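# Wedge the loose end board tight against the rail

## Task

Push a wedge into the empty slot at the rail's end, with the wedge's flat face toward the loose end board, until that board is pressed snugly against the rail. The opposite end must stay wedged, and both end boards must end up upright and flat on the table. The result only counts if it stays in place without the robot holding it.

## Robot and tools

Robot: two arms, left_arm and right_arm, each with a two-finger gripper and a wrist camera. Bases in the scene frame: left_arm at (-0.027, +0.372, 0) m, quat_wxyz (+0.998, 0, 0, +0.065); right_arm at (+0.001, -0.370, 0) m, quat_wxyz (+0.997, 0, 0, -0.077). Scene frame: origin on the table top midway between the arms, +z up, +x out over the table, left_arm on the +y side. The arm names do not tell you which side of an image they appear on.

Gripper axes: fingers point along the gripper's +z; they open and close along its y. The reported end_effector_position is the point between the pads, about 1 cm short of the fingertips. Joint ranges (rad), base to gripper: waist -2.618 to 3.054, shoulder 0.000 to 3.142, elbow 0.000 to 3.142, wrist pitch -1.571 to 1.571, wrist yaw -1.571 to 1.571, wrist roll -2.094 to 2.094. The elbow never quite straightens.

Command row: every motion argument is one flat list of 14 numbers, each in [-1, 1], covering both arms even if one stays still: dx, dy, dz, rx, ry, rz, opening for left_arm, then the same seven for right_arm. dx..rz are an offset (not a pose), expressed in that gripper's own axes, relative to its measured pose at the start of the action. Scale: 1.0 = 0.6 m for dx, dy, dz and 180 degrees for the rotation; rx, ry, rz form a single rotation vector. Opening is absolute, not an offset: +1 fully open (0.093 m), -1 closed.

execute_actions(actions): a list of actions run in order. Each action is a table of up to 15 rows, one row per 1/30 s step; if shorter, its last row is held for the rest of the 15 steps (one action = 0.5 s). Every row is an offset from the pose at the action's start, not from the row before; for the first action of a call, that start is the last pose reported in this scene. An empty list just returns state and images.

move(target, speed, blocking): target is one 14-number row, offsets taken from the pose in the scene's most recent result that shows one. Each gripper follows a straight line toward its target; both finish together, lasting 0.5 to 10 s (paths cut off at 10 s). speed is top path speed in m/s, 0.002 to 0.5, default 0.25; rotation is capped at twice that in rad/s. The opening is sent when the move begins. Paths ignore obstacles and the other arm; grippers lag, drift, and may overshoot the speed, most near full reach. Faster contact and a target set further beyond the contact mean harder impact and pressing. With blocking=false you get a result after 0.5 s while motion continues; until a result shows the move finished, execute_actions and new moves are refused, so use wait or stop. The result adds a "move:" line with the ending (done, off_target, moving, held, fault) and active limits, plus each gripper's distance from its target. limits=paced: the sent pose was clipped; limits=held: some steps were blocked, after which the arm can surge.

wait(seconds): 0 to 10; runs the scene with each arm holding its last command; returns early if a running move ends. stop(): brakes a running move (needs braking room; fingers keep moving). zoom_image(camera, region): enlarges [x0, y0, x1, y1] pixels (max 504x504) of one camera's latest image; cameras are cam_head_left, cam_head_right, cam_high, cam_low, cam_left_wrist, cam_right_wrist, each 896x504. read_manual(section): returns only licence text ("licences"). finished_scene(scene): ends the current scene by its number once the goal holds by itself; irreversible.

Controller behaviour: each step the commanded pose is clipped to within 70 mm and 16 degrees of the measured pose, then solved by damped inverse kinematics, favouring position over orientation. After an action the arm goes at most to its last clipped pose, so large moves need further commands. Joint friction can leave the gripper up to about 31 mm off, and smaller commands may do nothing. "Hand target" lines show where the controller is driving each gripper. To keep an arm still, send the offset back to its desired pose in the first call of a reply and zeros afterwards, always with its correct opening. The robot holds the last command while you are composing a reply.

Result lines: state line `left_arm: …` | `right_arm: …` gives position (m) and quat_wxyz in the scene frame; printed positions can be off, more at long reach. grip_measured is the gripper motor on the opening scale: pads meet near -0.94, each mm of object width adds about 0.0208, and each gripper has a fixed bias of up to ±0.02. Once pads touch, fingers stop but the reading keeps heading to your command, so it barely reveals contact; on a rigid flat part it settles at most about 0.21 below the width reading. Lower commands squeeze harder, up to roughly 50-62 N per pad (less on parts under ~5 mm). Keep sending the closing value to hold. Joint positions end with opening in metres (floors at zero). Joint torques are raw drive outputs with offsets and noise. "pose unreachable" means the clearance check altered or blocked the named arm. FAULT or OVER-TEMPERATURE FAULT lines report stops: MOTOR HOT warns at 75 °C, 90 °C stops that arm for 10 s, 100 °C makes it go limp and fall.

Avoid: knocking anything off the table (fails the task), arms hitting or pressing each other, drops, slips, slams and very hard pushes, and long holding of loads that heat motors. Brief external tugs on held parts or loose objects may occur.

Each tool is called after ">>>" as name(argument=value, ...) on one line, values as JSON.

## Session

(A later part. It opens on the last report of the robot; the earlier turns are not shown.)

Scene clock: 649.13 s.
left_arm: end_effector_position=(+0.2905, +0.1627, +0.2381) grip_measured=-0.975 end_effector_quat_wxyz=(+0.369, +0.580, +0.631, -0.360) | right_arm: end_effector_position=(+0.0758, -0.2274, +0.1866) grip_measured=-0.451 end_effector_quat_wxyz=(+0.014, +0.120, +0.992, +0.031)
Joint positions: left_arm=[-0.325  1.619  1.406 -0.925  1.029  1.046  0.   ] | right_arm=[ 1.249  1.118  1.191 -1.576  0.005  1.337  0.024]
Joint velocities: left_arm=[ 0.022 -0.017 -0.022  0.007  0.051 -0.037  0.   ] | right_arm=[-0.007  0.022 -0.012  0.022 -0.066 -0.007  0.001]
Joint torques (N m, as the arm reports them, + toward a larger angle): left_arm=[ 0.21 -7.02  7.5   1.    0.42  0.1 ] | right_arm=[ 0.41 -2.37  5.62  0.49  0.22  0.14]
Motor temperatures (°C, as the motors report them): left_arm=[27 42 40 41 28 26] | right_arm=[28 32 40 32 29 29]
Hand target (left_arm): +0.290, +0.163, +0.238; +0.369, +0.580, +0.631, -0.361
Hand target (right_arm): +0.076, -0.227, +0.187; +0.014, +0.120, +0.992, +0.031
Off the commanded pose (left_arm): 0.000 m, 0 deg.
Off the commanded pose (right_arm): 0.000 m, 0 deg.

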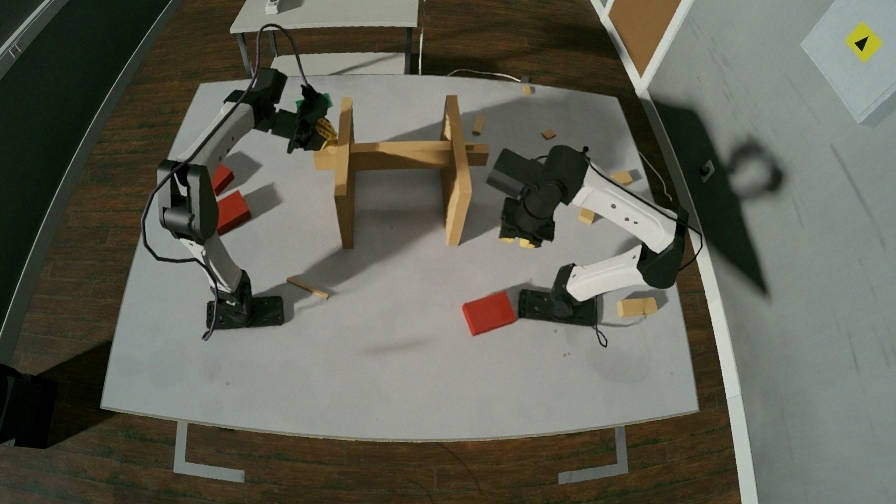

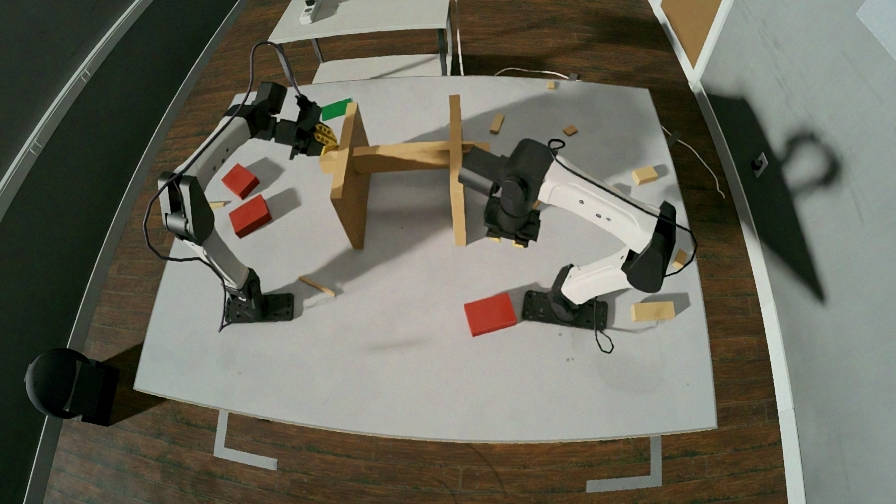

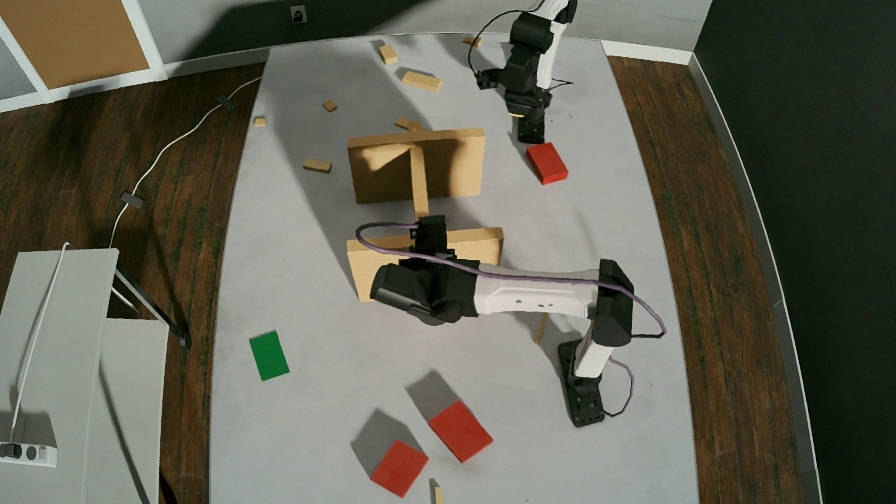

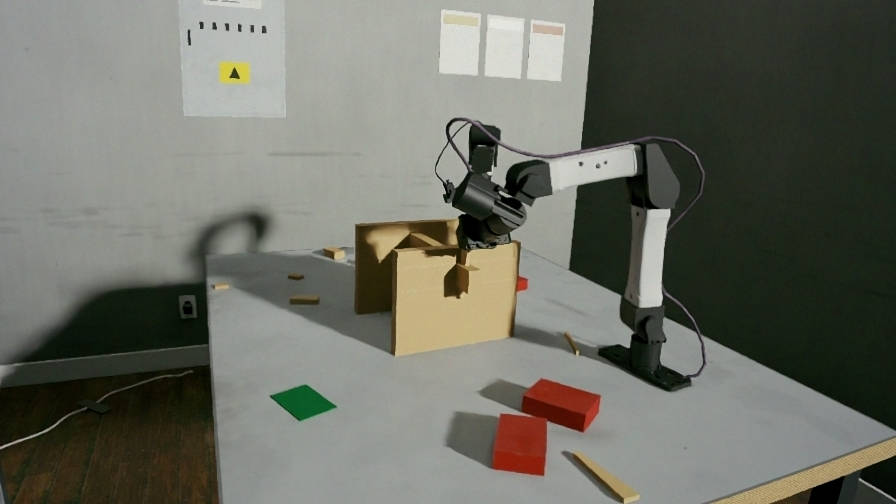

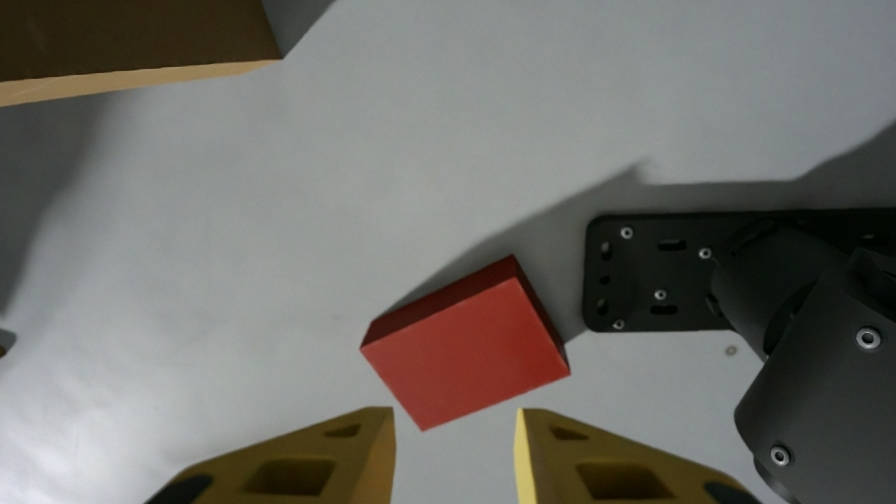

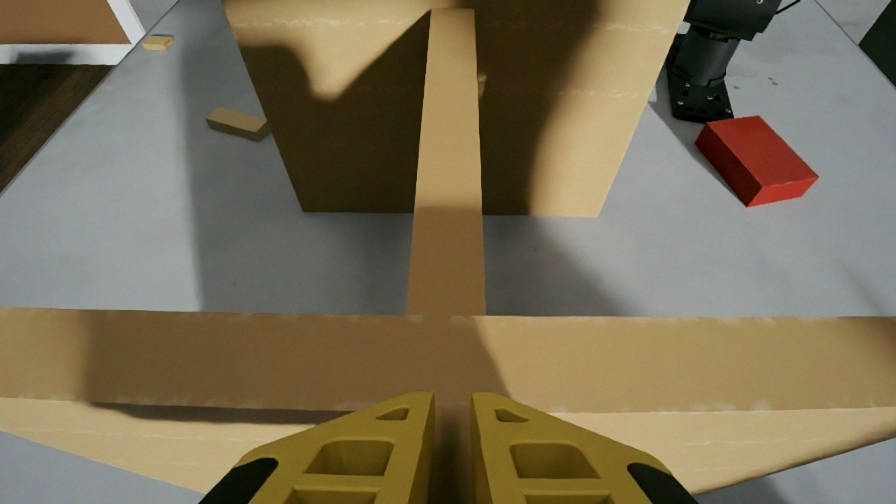

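>>> execute_actions(actions=[])

Scene clock: 666.53 s.
left_arm: end_effector_position=(+0.2905, +0.1627, +0.2381) grip_measured=-0.975 end_effector_quat_wxyz=(+0.369, +0.580, +0.631, -0.360) | right_arm: end_effector_position=(+0.0758, -0.2274, +0.1866) grip_measured=-0.451 end_effector_quat_wxyz=(+0.014, +0.120, +0.992, +0.031)
Joint positions: left_arm=[-0.325  1.619  1.406 -0.925  1.029  1.046  0.   ] | right_arm=[ 1.249  1.118  1.191 -1.576  0.005  1.337  0.024]
Joint velocities: left_arm=[-0.007 -0.002 -0.002 -0.022 -0.037  0.037  0.   ] | right_arm=[-0.017 -0.022 -0.012 -0.11  -0.037 -0.007 -0.   ]
Joint torques (N m, as the arm reports them, + toward a larger angle): left_arm=[ 0.28 -6.94  7.45  0.94  0.45  0.07] | right_arm=[ 0.4  -2.38  5.62  0.48  0.22  0.14]
Motor temperatures (°C, as the motors report them): left_arm=[26 42 41 40 28 26] | right_arm=[28 32 40 32 29 29]
Hand target (left_arm): +0.290, +0.163, +0.238; +0.369, +0.580, +0.631, -0.361
Hand target (right_arm): +0.076, -0.227, +0.187; +0.014, +0.120, +0.992, +0.031
Off the commanded pose (left_arm): 0.000 m, 0 deg.
Off the commanded pose (right_arm): 0.000 m, 0 deg.

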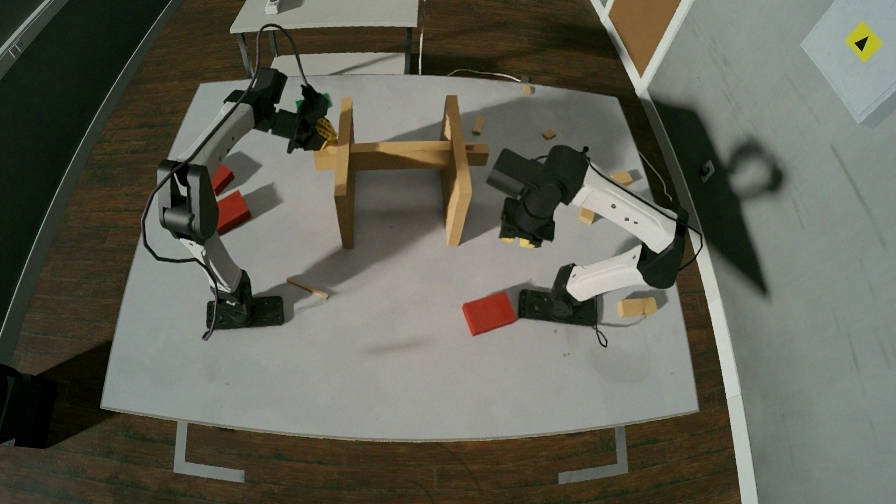

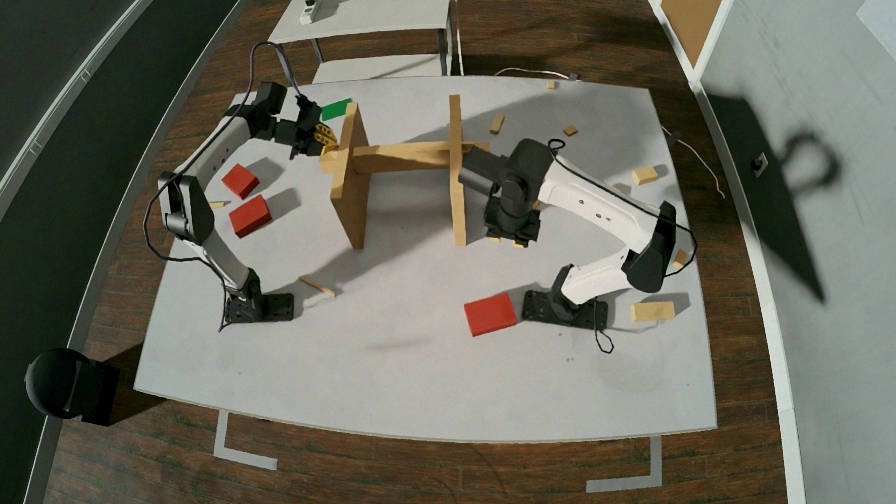

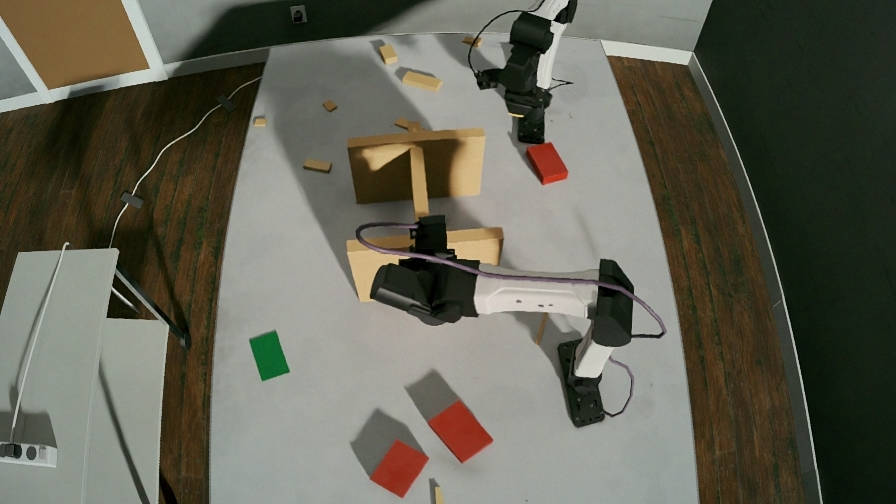

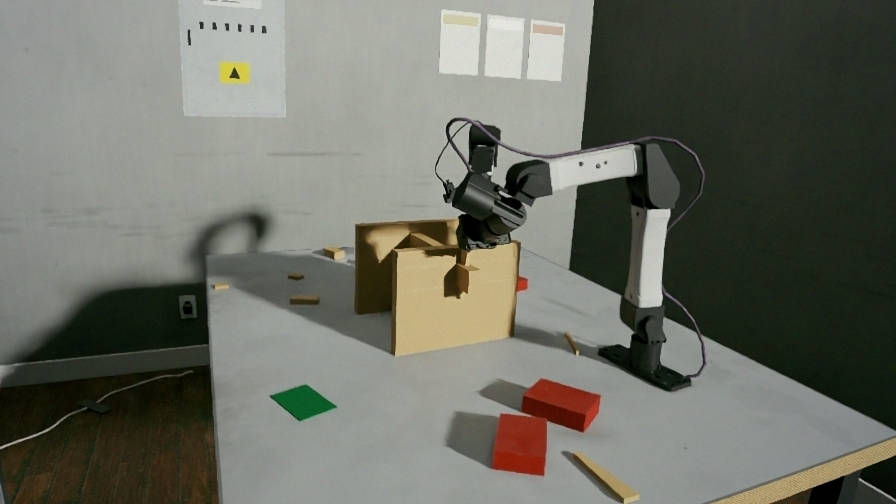

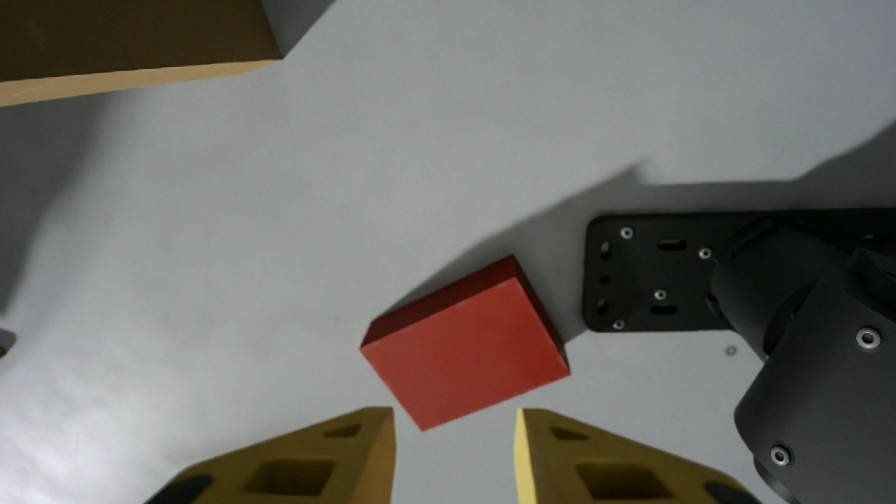

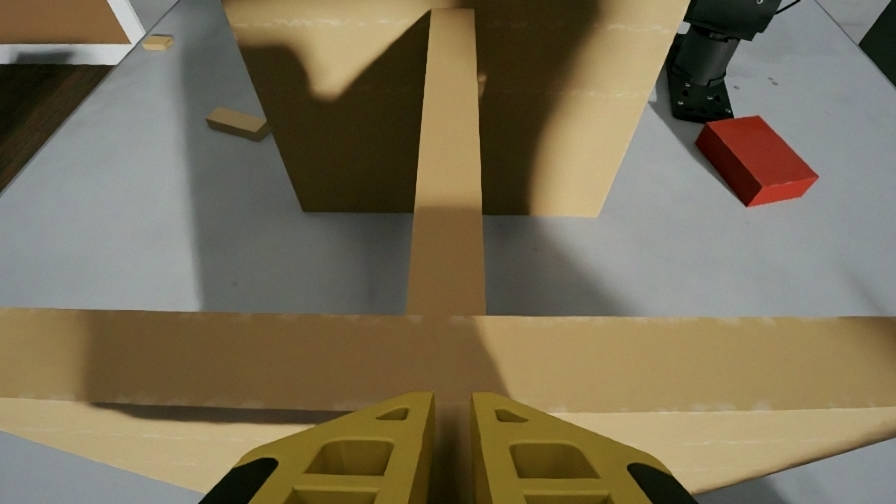

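>>> zoom_image(camera="cam_right_wrist", region=[300, 300, 600, 504])

>>> zoom_image(camera="cam_low", region=[400, 190, 540, 310])

>>> zoom_image(camera="cam_head_left", region=[280, 90, 400, 190])

Region (300, 300, 600, 504) of cam_right_wrist's 896x504 image, scaled by 1.680, with more detail than that image has; it fills the top 343 rows of this view, and the rest is white.

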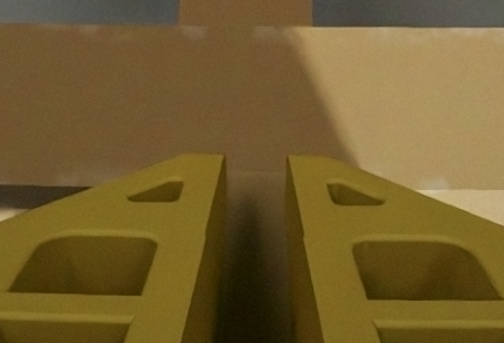

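Region (400, 190, 540, 310) of cam_low's 896x504 image, scaled by 3.600, with more detail than that image has; it fills the top 432 rows of this view, and the rest is white.

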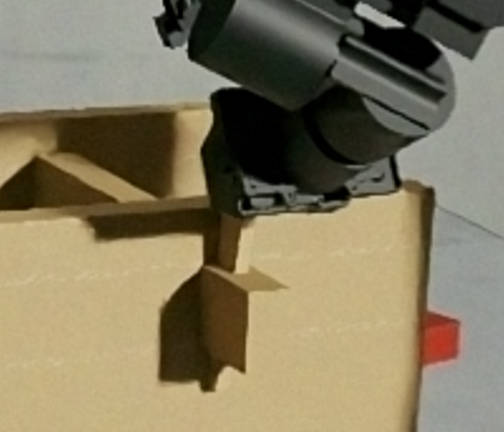

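Region (280, 90, 400, 190) of cam_head_left's 896x504 image, scaled by 4.200, with more detail than that image has.

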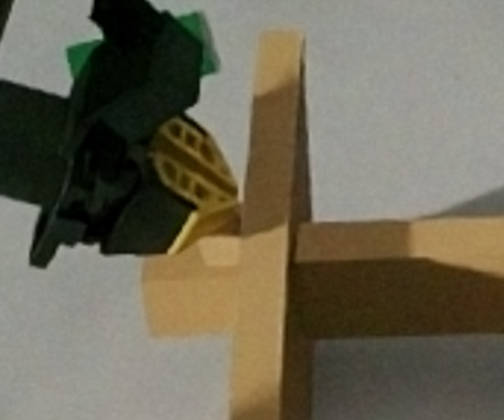

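>>> move(target=[0.0407, 0.0075, 0.0297, 0, 0, 0, -1, 0, 0, 0, 0, 0, 0, -0.45], speed=0.03)

Scene clock: 691.37 s.
left_arm: end_effector_position=(+0.2925, +0.1604, +0.2242) grip_measured=-0.975 end_effector_quat_wxyz=(+0.380, +0.579, +0.622, -0.365) | right_arm: end_effector_position=(+0.0758, -0.2274, +0.1866) grip_measured=-0.451 end_effector_quat_wxyz=(+0.014, +0.120, +0.992, +0.031)
Joint positions: left_arm=[-0.325  1.619  1.332 -0.823  1.051  1.035  0.   ] | right_arm=[ 1.249  1.118  1.191 -1.576  0.005  1.337  0.024]
Joint velocities: left_arm=[ 0.017  0.007 -0.012  0.037 -0.037  0.022  0.   ] | right_arm=[-0.022 -0.002  0.002  0.066 -0.007 -0.066 -0.001]
Joint torques (N m, as the arm reports them, + toward a larger angle): left_arm=[-0.46 -5.53  5.4   1.29  0.24  0.13] | right_arm=[ 0.4  -2.37  5.62  0.48  0.22  0.14]
Motor temperatures (°C, as the motors report them): left_arm=[26 42 41 40 28 26] | right_arm=[28 32 40 32 29 29]
Hand target (left_arm): +0.294, +0.159, +0.208; +0.368, +0.580, +0.630, -0.361
Hand target (right_arm): +0.076, -0.227, +0.187; +0.014, +0.120, +0.992, +0.031
Off the commanded pose (left_arm): 0.016 m, 2 deg.
Off the commanded pose (right_arm): 0.000 m, 0 deg.
move: off_target (left_arm)

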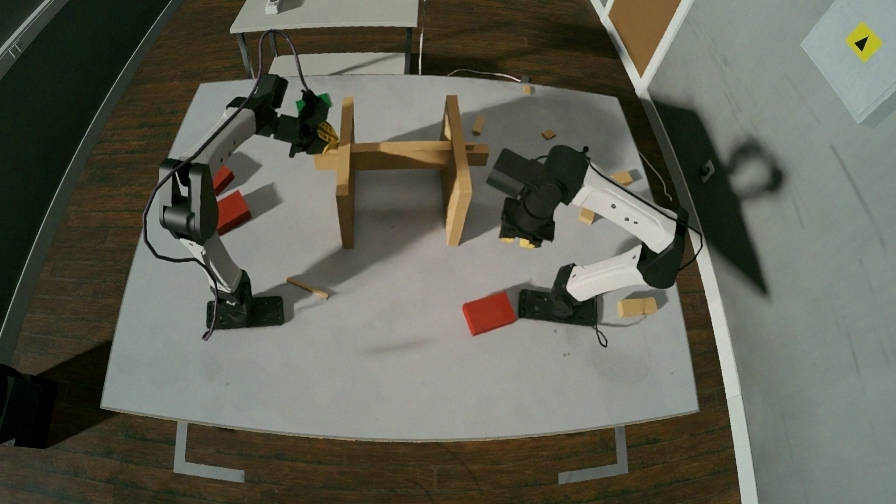

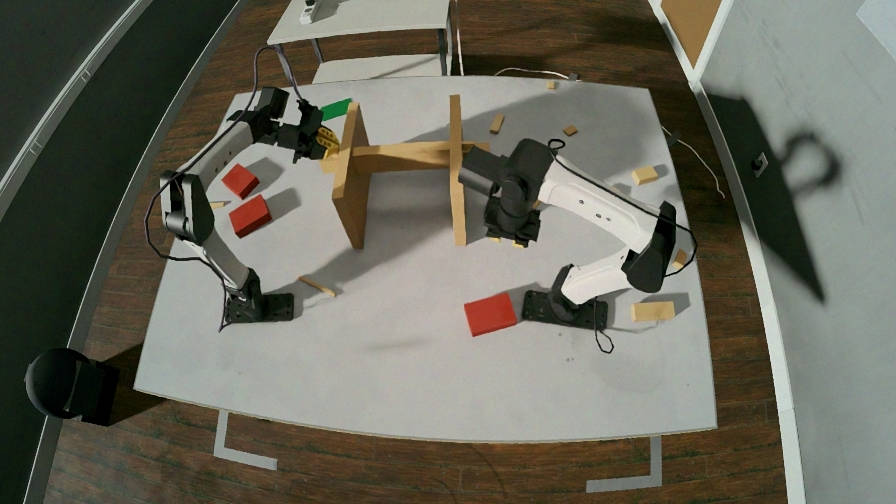

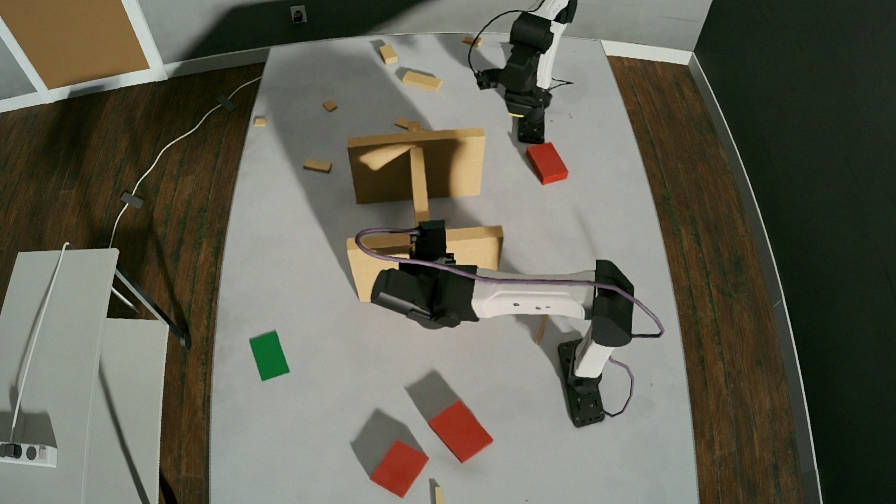

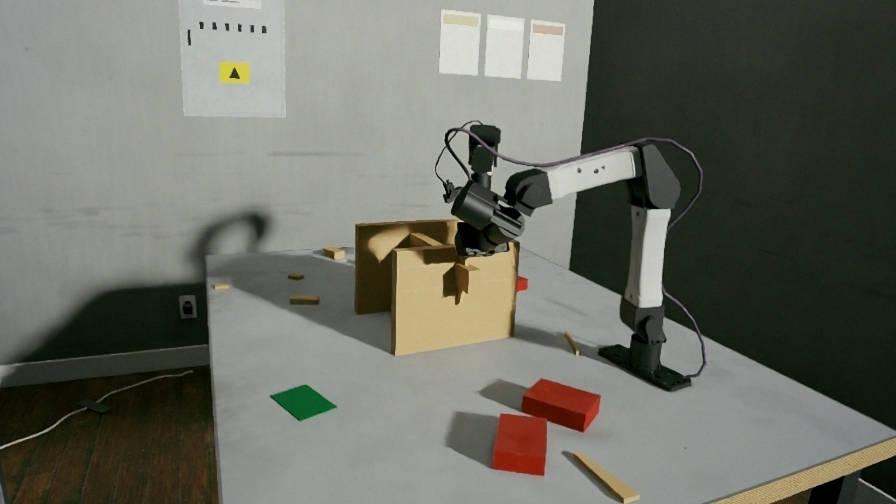

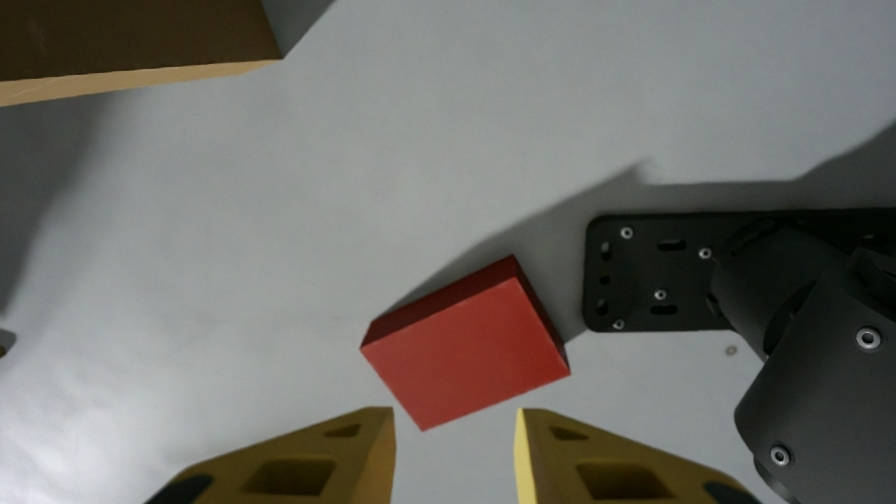

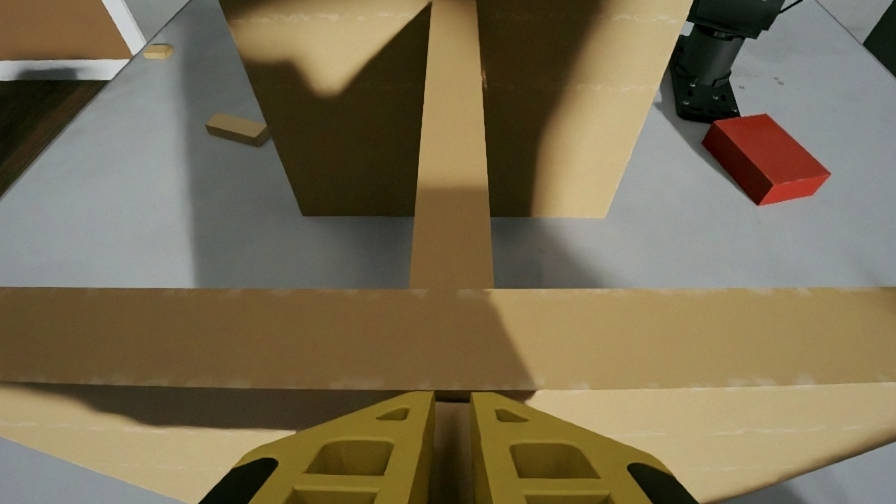

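>>> zoom_image(camera="cam_low", region=[400, 190, 540, 310])

>>> zoom_image(camera="cam_head_left", region=[280, 90, 400, 190])

>>> zoom_image(camera="cam_head_right", region=[300, 90, 480, 250])

Region (400, 190, 540, 310) of cam_low's 896x504 image, scaled by 3.600, with more detail than that image has; it fills the top 432 rows of this view, and the rest is white.

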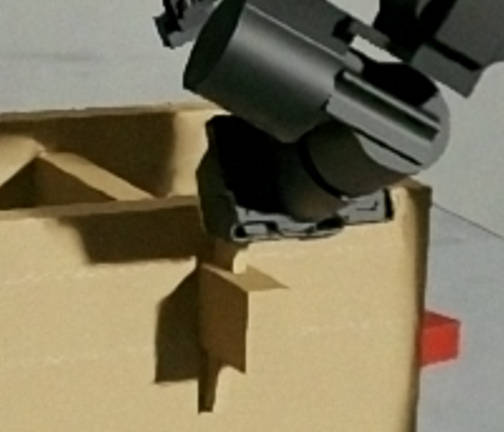

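Region (280, 90, 400, 190) of cam_head_left's 896x504 image, scaled by 4.200, with more detail than that image has.

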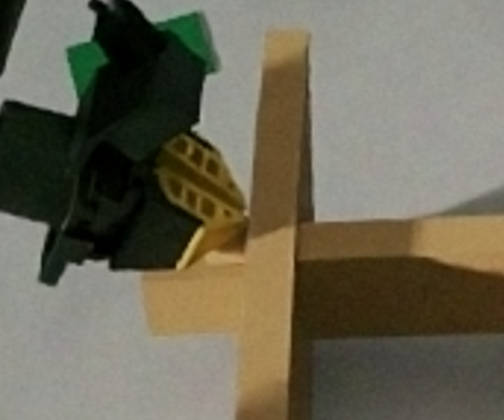

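Region (300, 90, 480, 250) of cam_head_right's 896x504 image, scaled by 2.800, with more detail than that image has.

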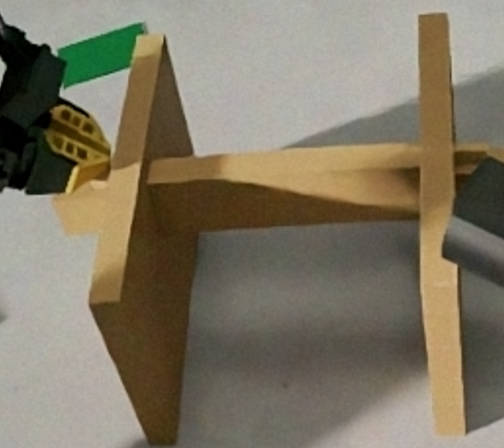

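>>> move(target=[0.0418, 0.002, 0.0283, 0, 0, 0, -1, 0, 0, 0, 0, 0, 0, -0.45], speed=0.03)

>>> zoom_image(camera="cam_low", region=[400, 190, 540, 310])

>>> zoom_image(camera="cam_head_left", region=[280, 90, 400, 190])

Scene clock: 706.33 s.
left_arm: end_effector_position=(+0.2924, +0.1595, +0.2211) grip_measured=-0.976 end_effector_quat_wxyz=(+0.398, +0.576, +0.607, -0.375) | right_arm: end_effector_position=(+0.0758, -0.2274, +0.1866) grip_measured=-0.451 end_effector_quat_wxyz=(+0.014, +0.120, +0.992, +0.031)
Joint positions: left_arm=[-0.317  1.609  1.275 -0.737  1.095  1.023  0.   ] | right_arm=[ 1.249  1.118  1.191 -1.576  0.005  1.337  0.024]
Joint velocities: left_arm=[-0.007 -0.007 -0.032 -0.037  0.066  0.022  0.   ] | right_arm=[-0.002  0.012 -0.002  0.051 -0.007 -0.007 -0.   ]
Joint torques (N m, as the arm reports them, + toward a larger angle): left_arm=[-0.89 -5.08  3.96  1.38 -0.02  0.17] | right_arm=[ 0.4  -2.38  5.63  0.49  0.22  0.14]
Motor temperatures (°C, as the motors report them): left_arm=[26 41 40 40 28 26] | right_arm=[28 32 40 32 29 29]
Hand target (left_arm): +0.293, +0.158, +0.195; +0.378, +0.580, +0.622, -0.366
Hand target (right_arm): +0.076, -0.227, +0.187; +0.014, +0.120, +0.992, +0.031
Off the commanded pose (left_arm): 0.027 m, 3 deg.
Off the commanded pose (right_arm): 0.000 m, 0 deg.
move: off_target (left_arm)

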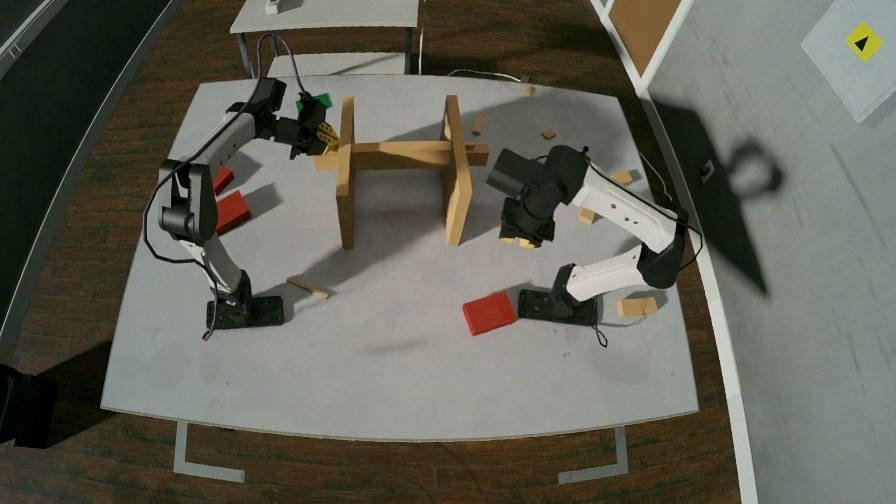

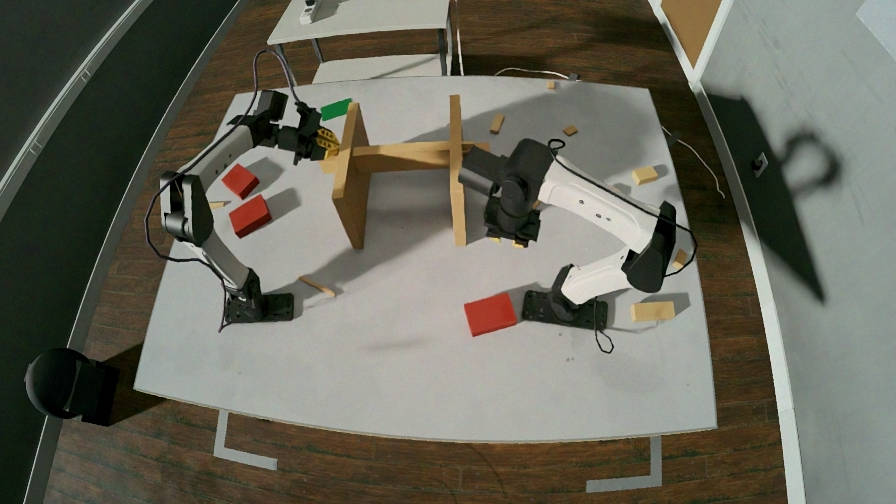

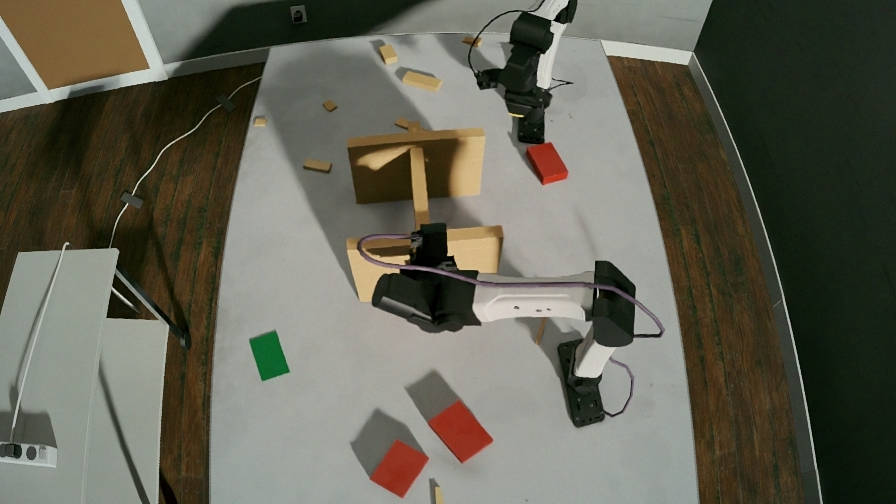

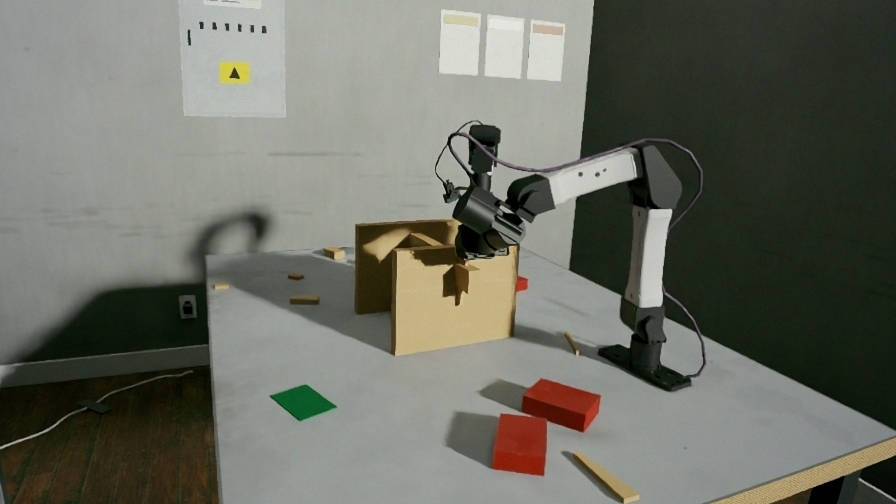

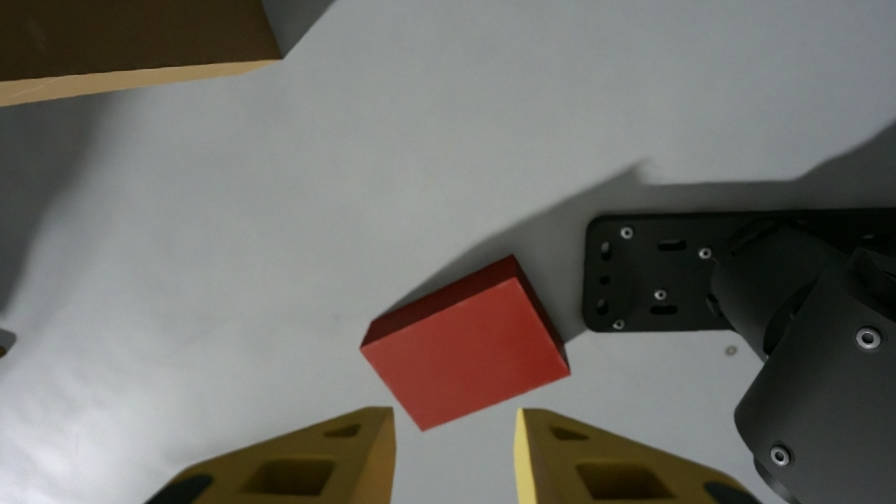

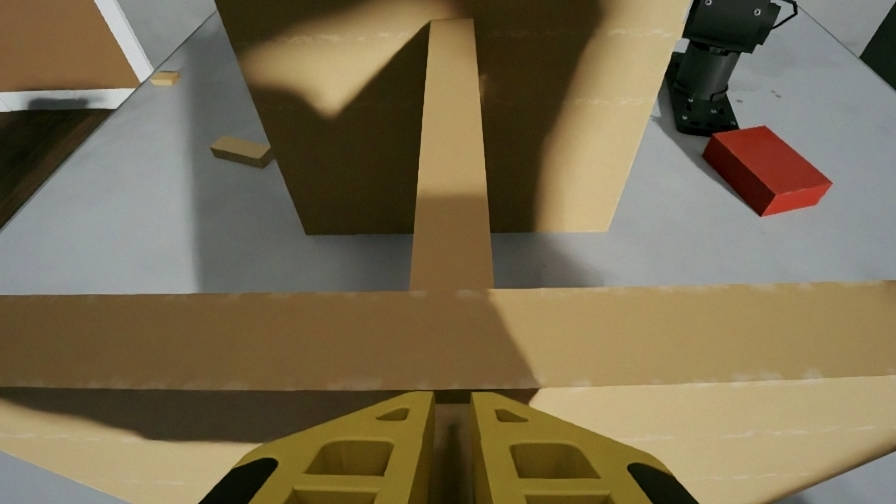

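Region (400, 190, 540, 310) of cam_low's 896x504 image, scaled by 3.600, with more detail than that image has; it fills the top 432 rows of this view, and the rest is white.

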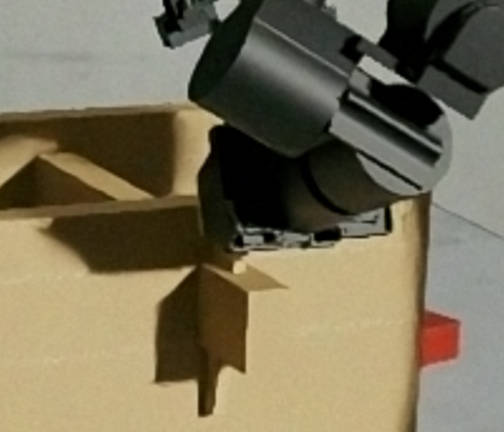

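Region (280, 90, 400, 190) of cam_head_left's 896x504 image, scaled by 4.200, with more detail than that image has.

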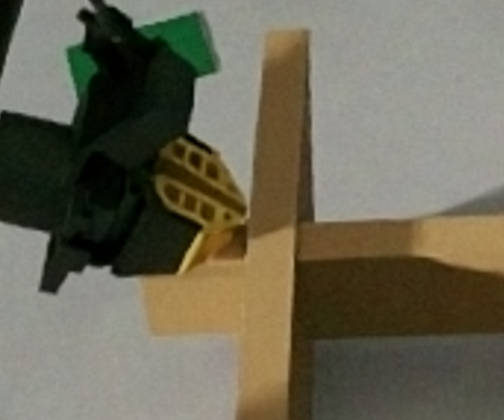

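>>> zoom_image(camera="cam_head_right", region=[320, 125, 400, 185])

>>> zoom_image(camera="cam_head_left", region=[310, 90, 490, 260])

>>> zoom_image(camera="cam_low", region=[340, 200, 540, 370])

Region (320, 125, 400, 185) of cam_head_right's 896x504 image, scaled by 6.300, with more detail than that image has; it fills the top 378 rows of this view, and the rest is white.

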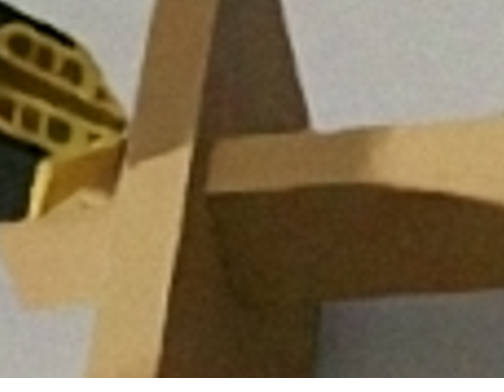

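Region (310, 90, 490, 260) of cam_head_left's 896x504 image, scaled by 2.800, with more detail than that image has.

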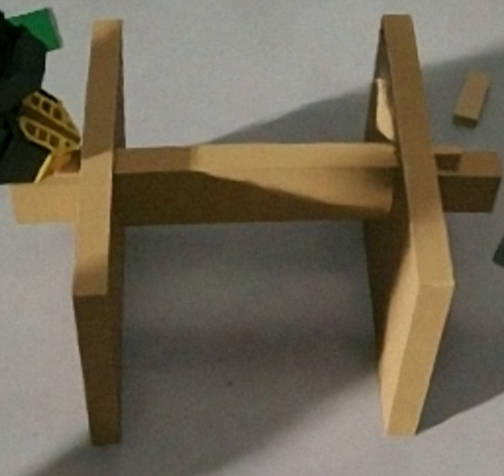

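Region (340, 200, 540, 370) of cam_low's 896x504 image, scaled by 2.520, with more detail than that image has; it fills the top 428 rows of this view, and the rest is white.

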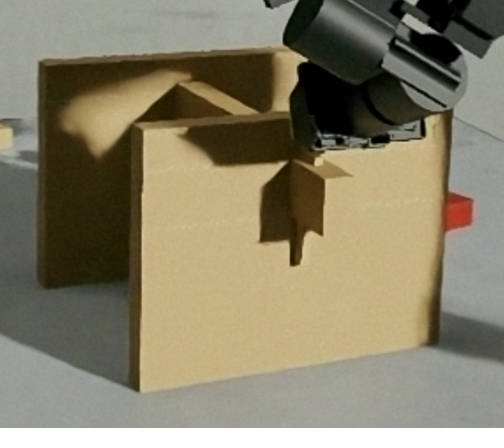

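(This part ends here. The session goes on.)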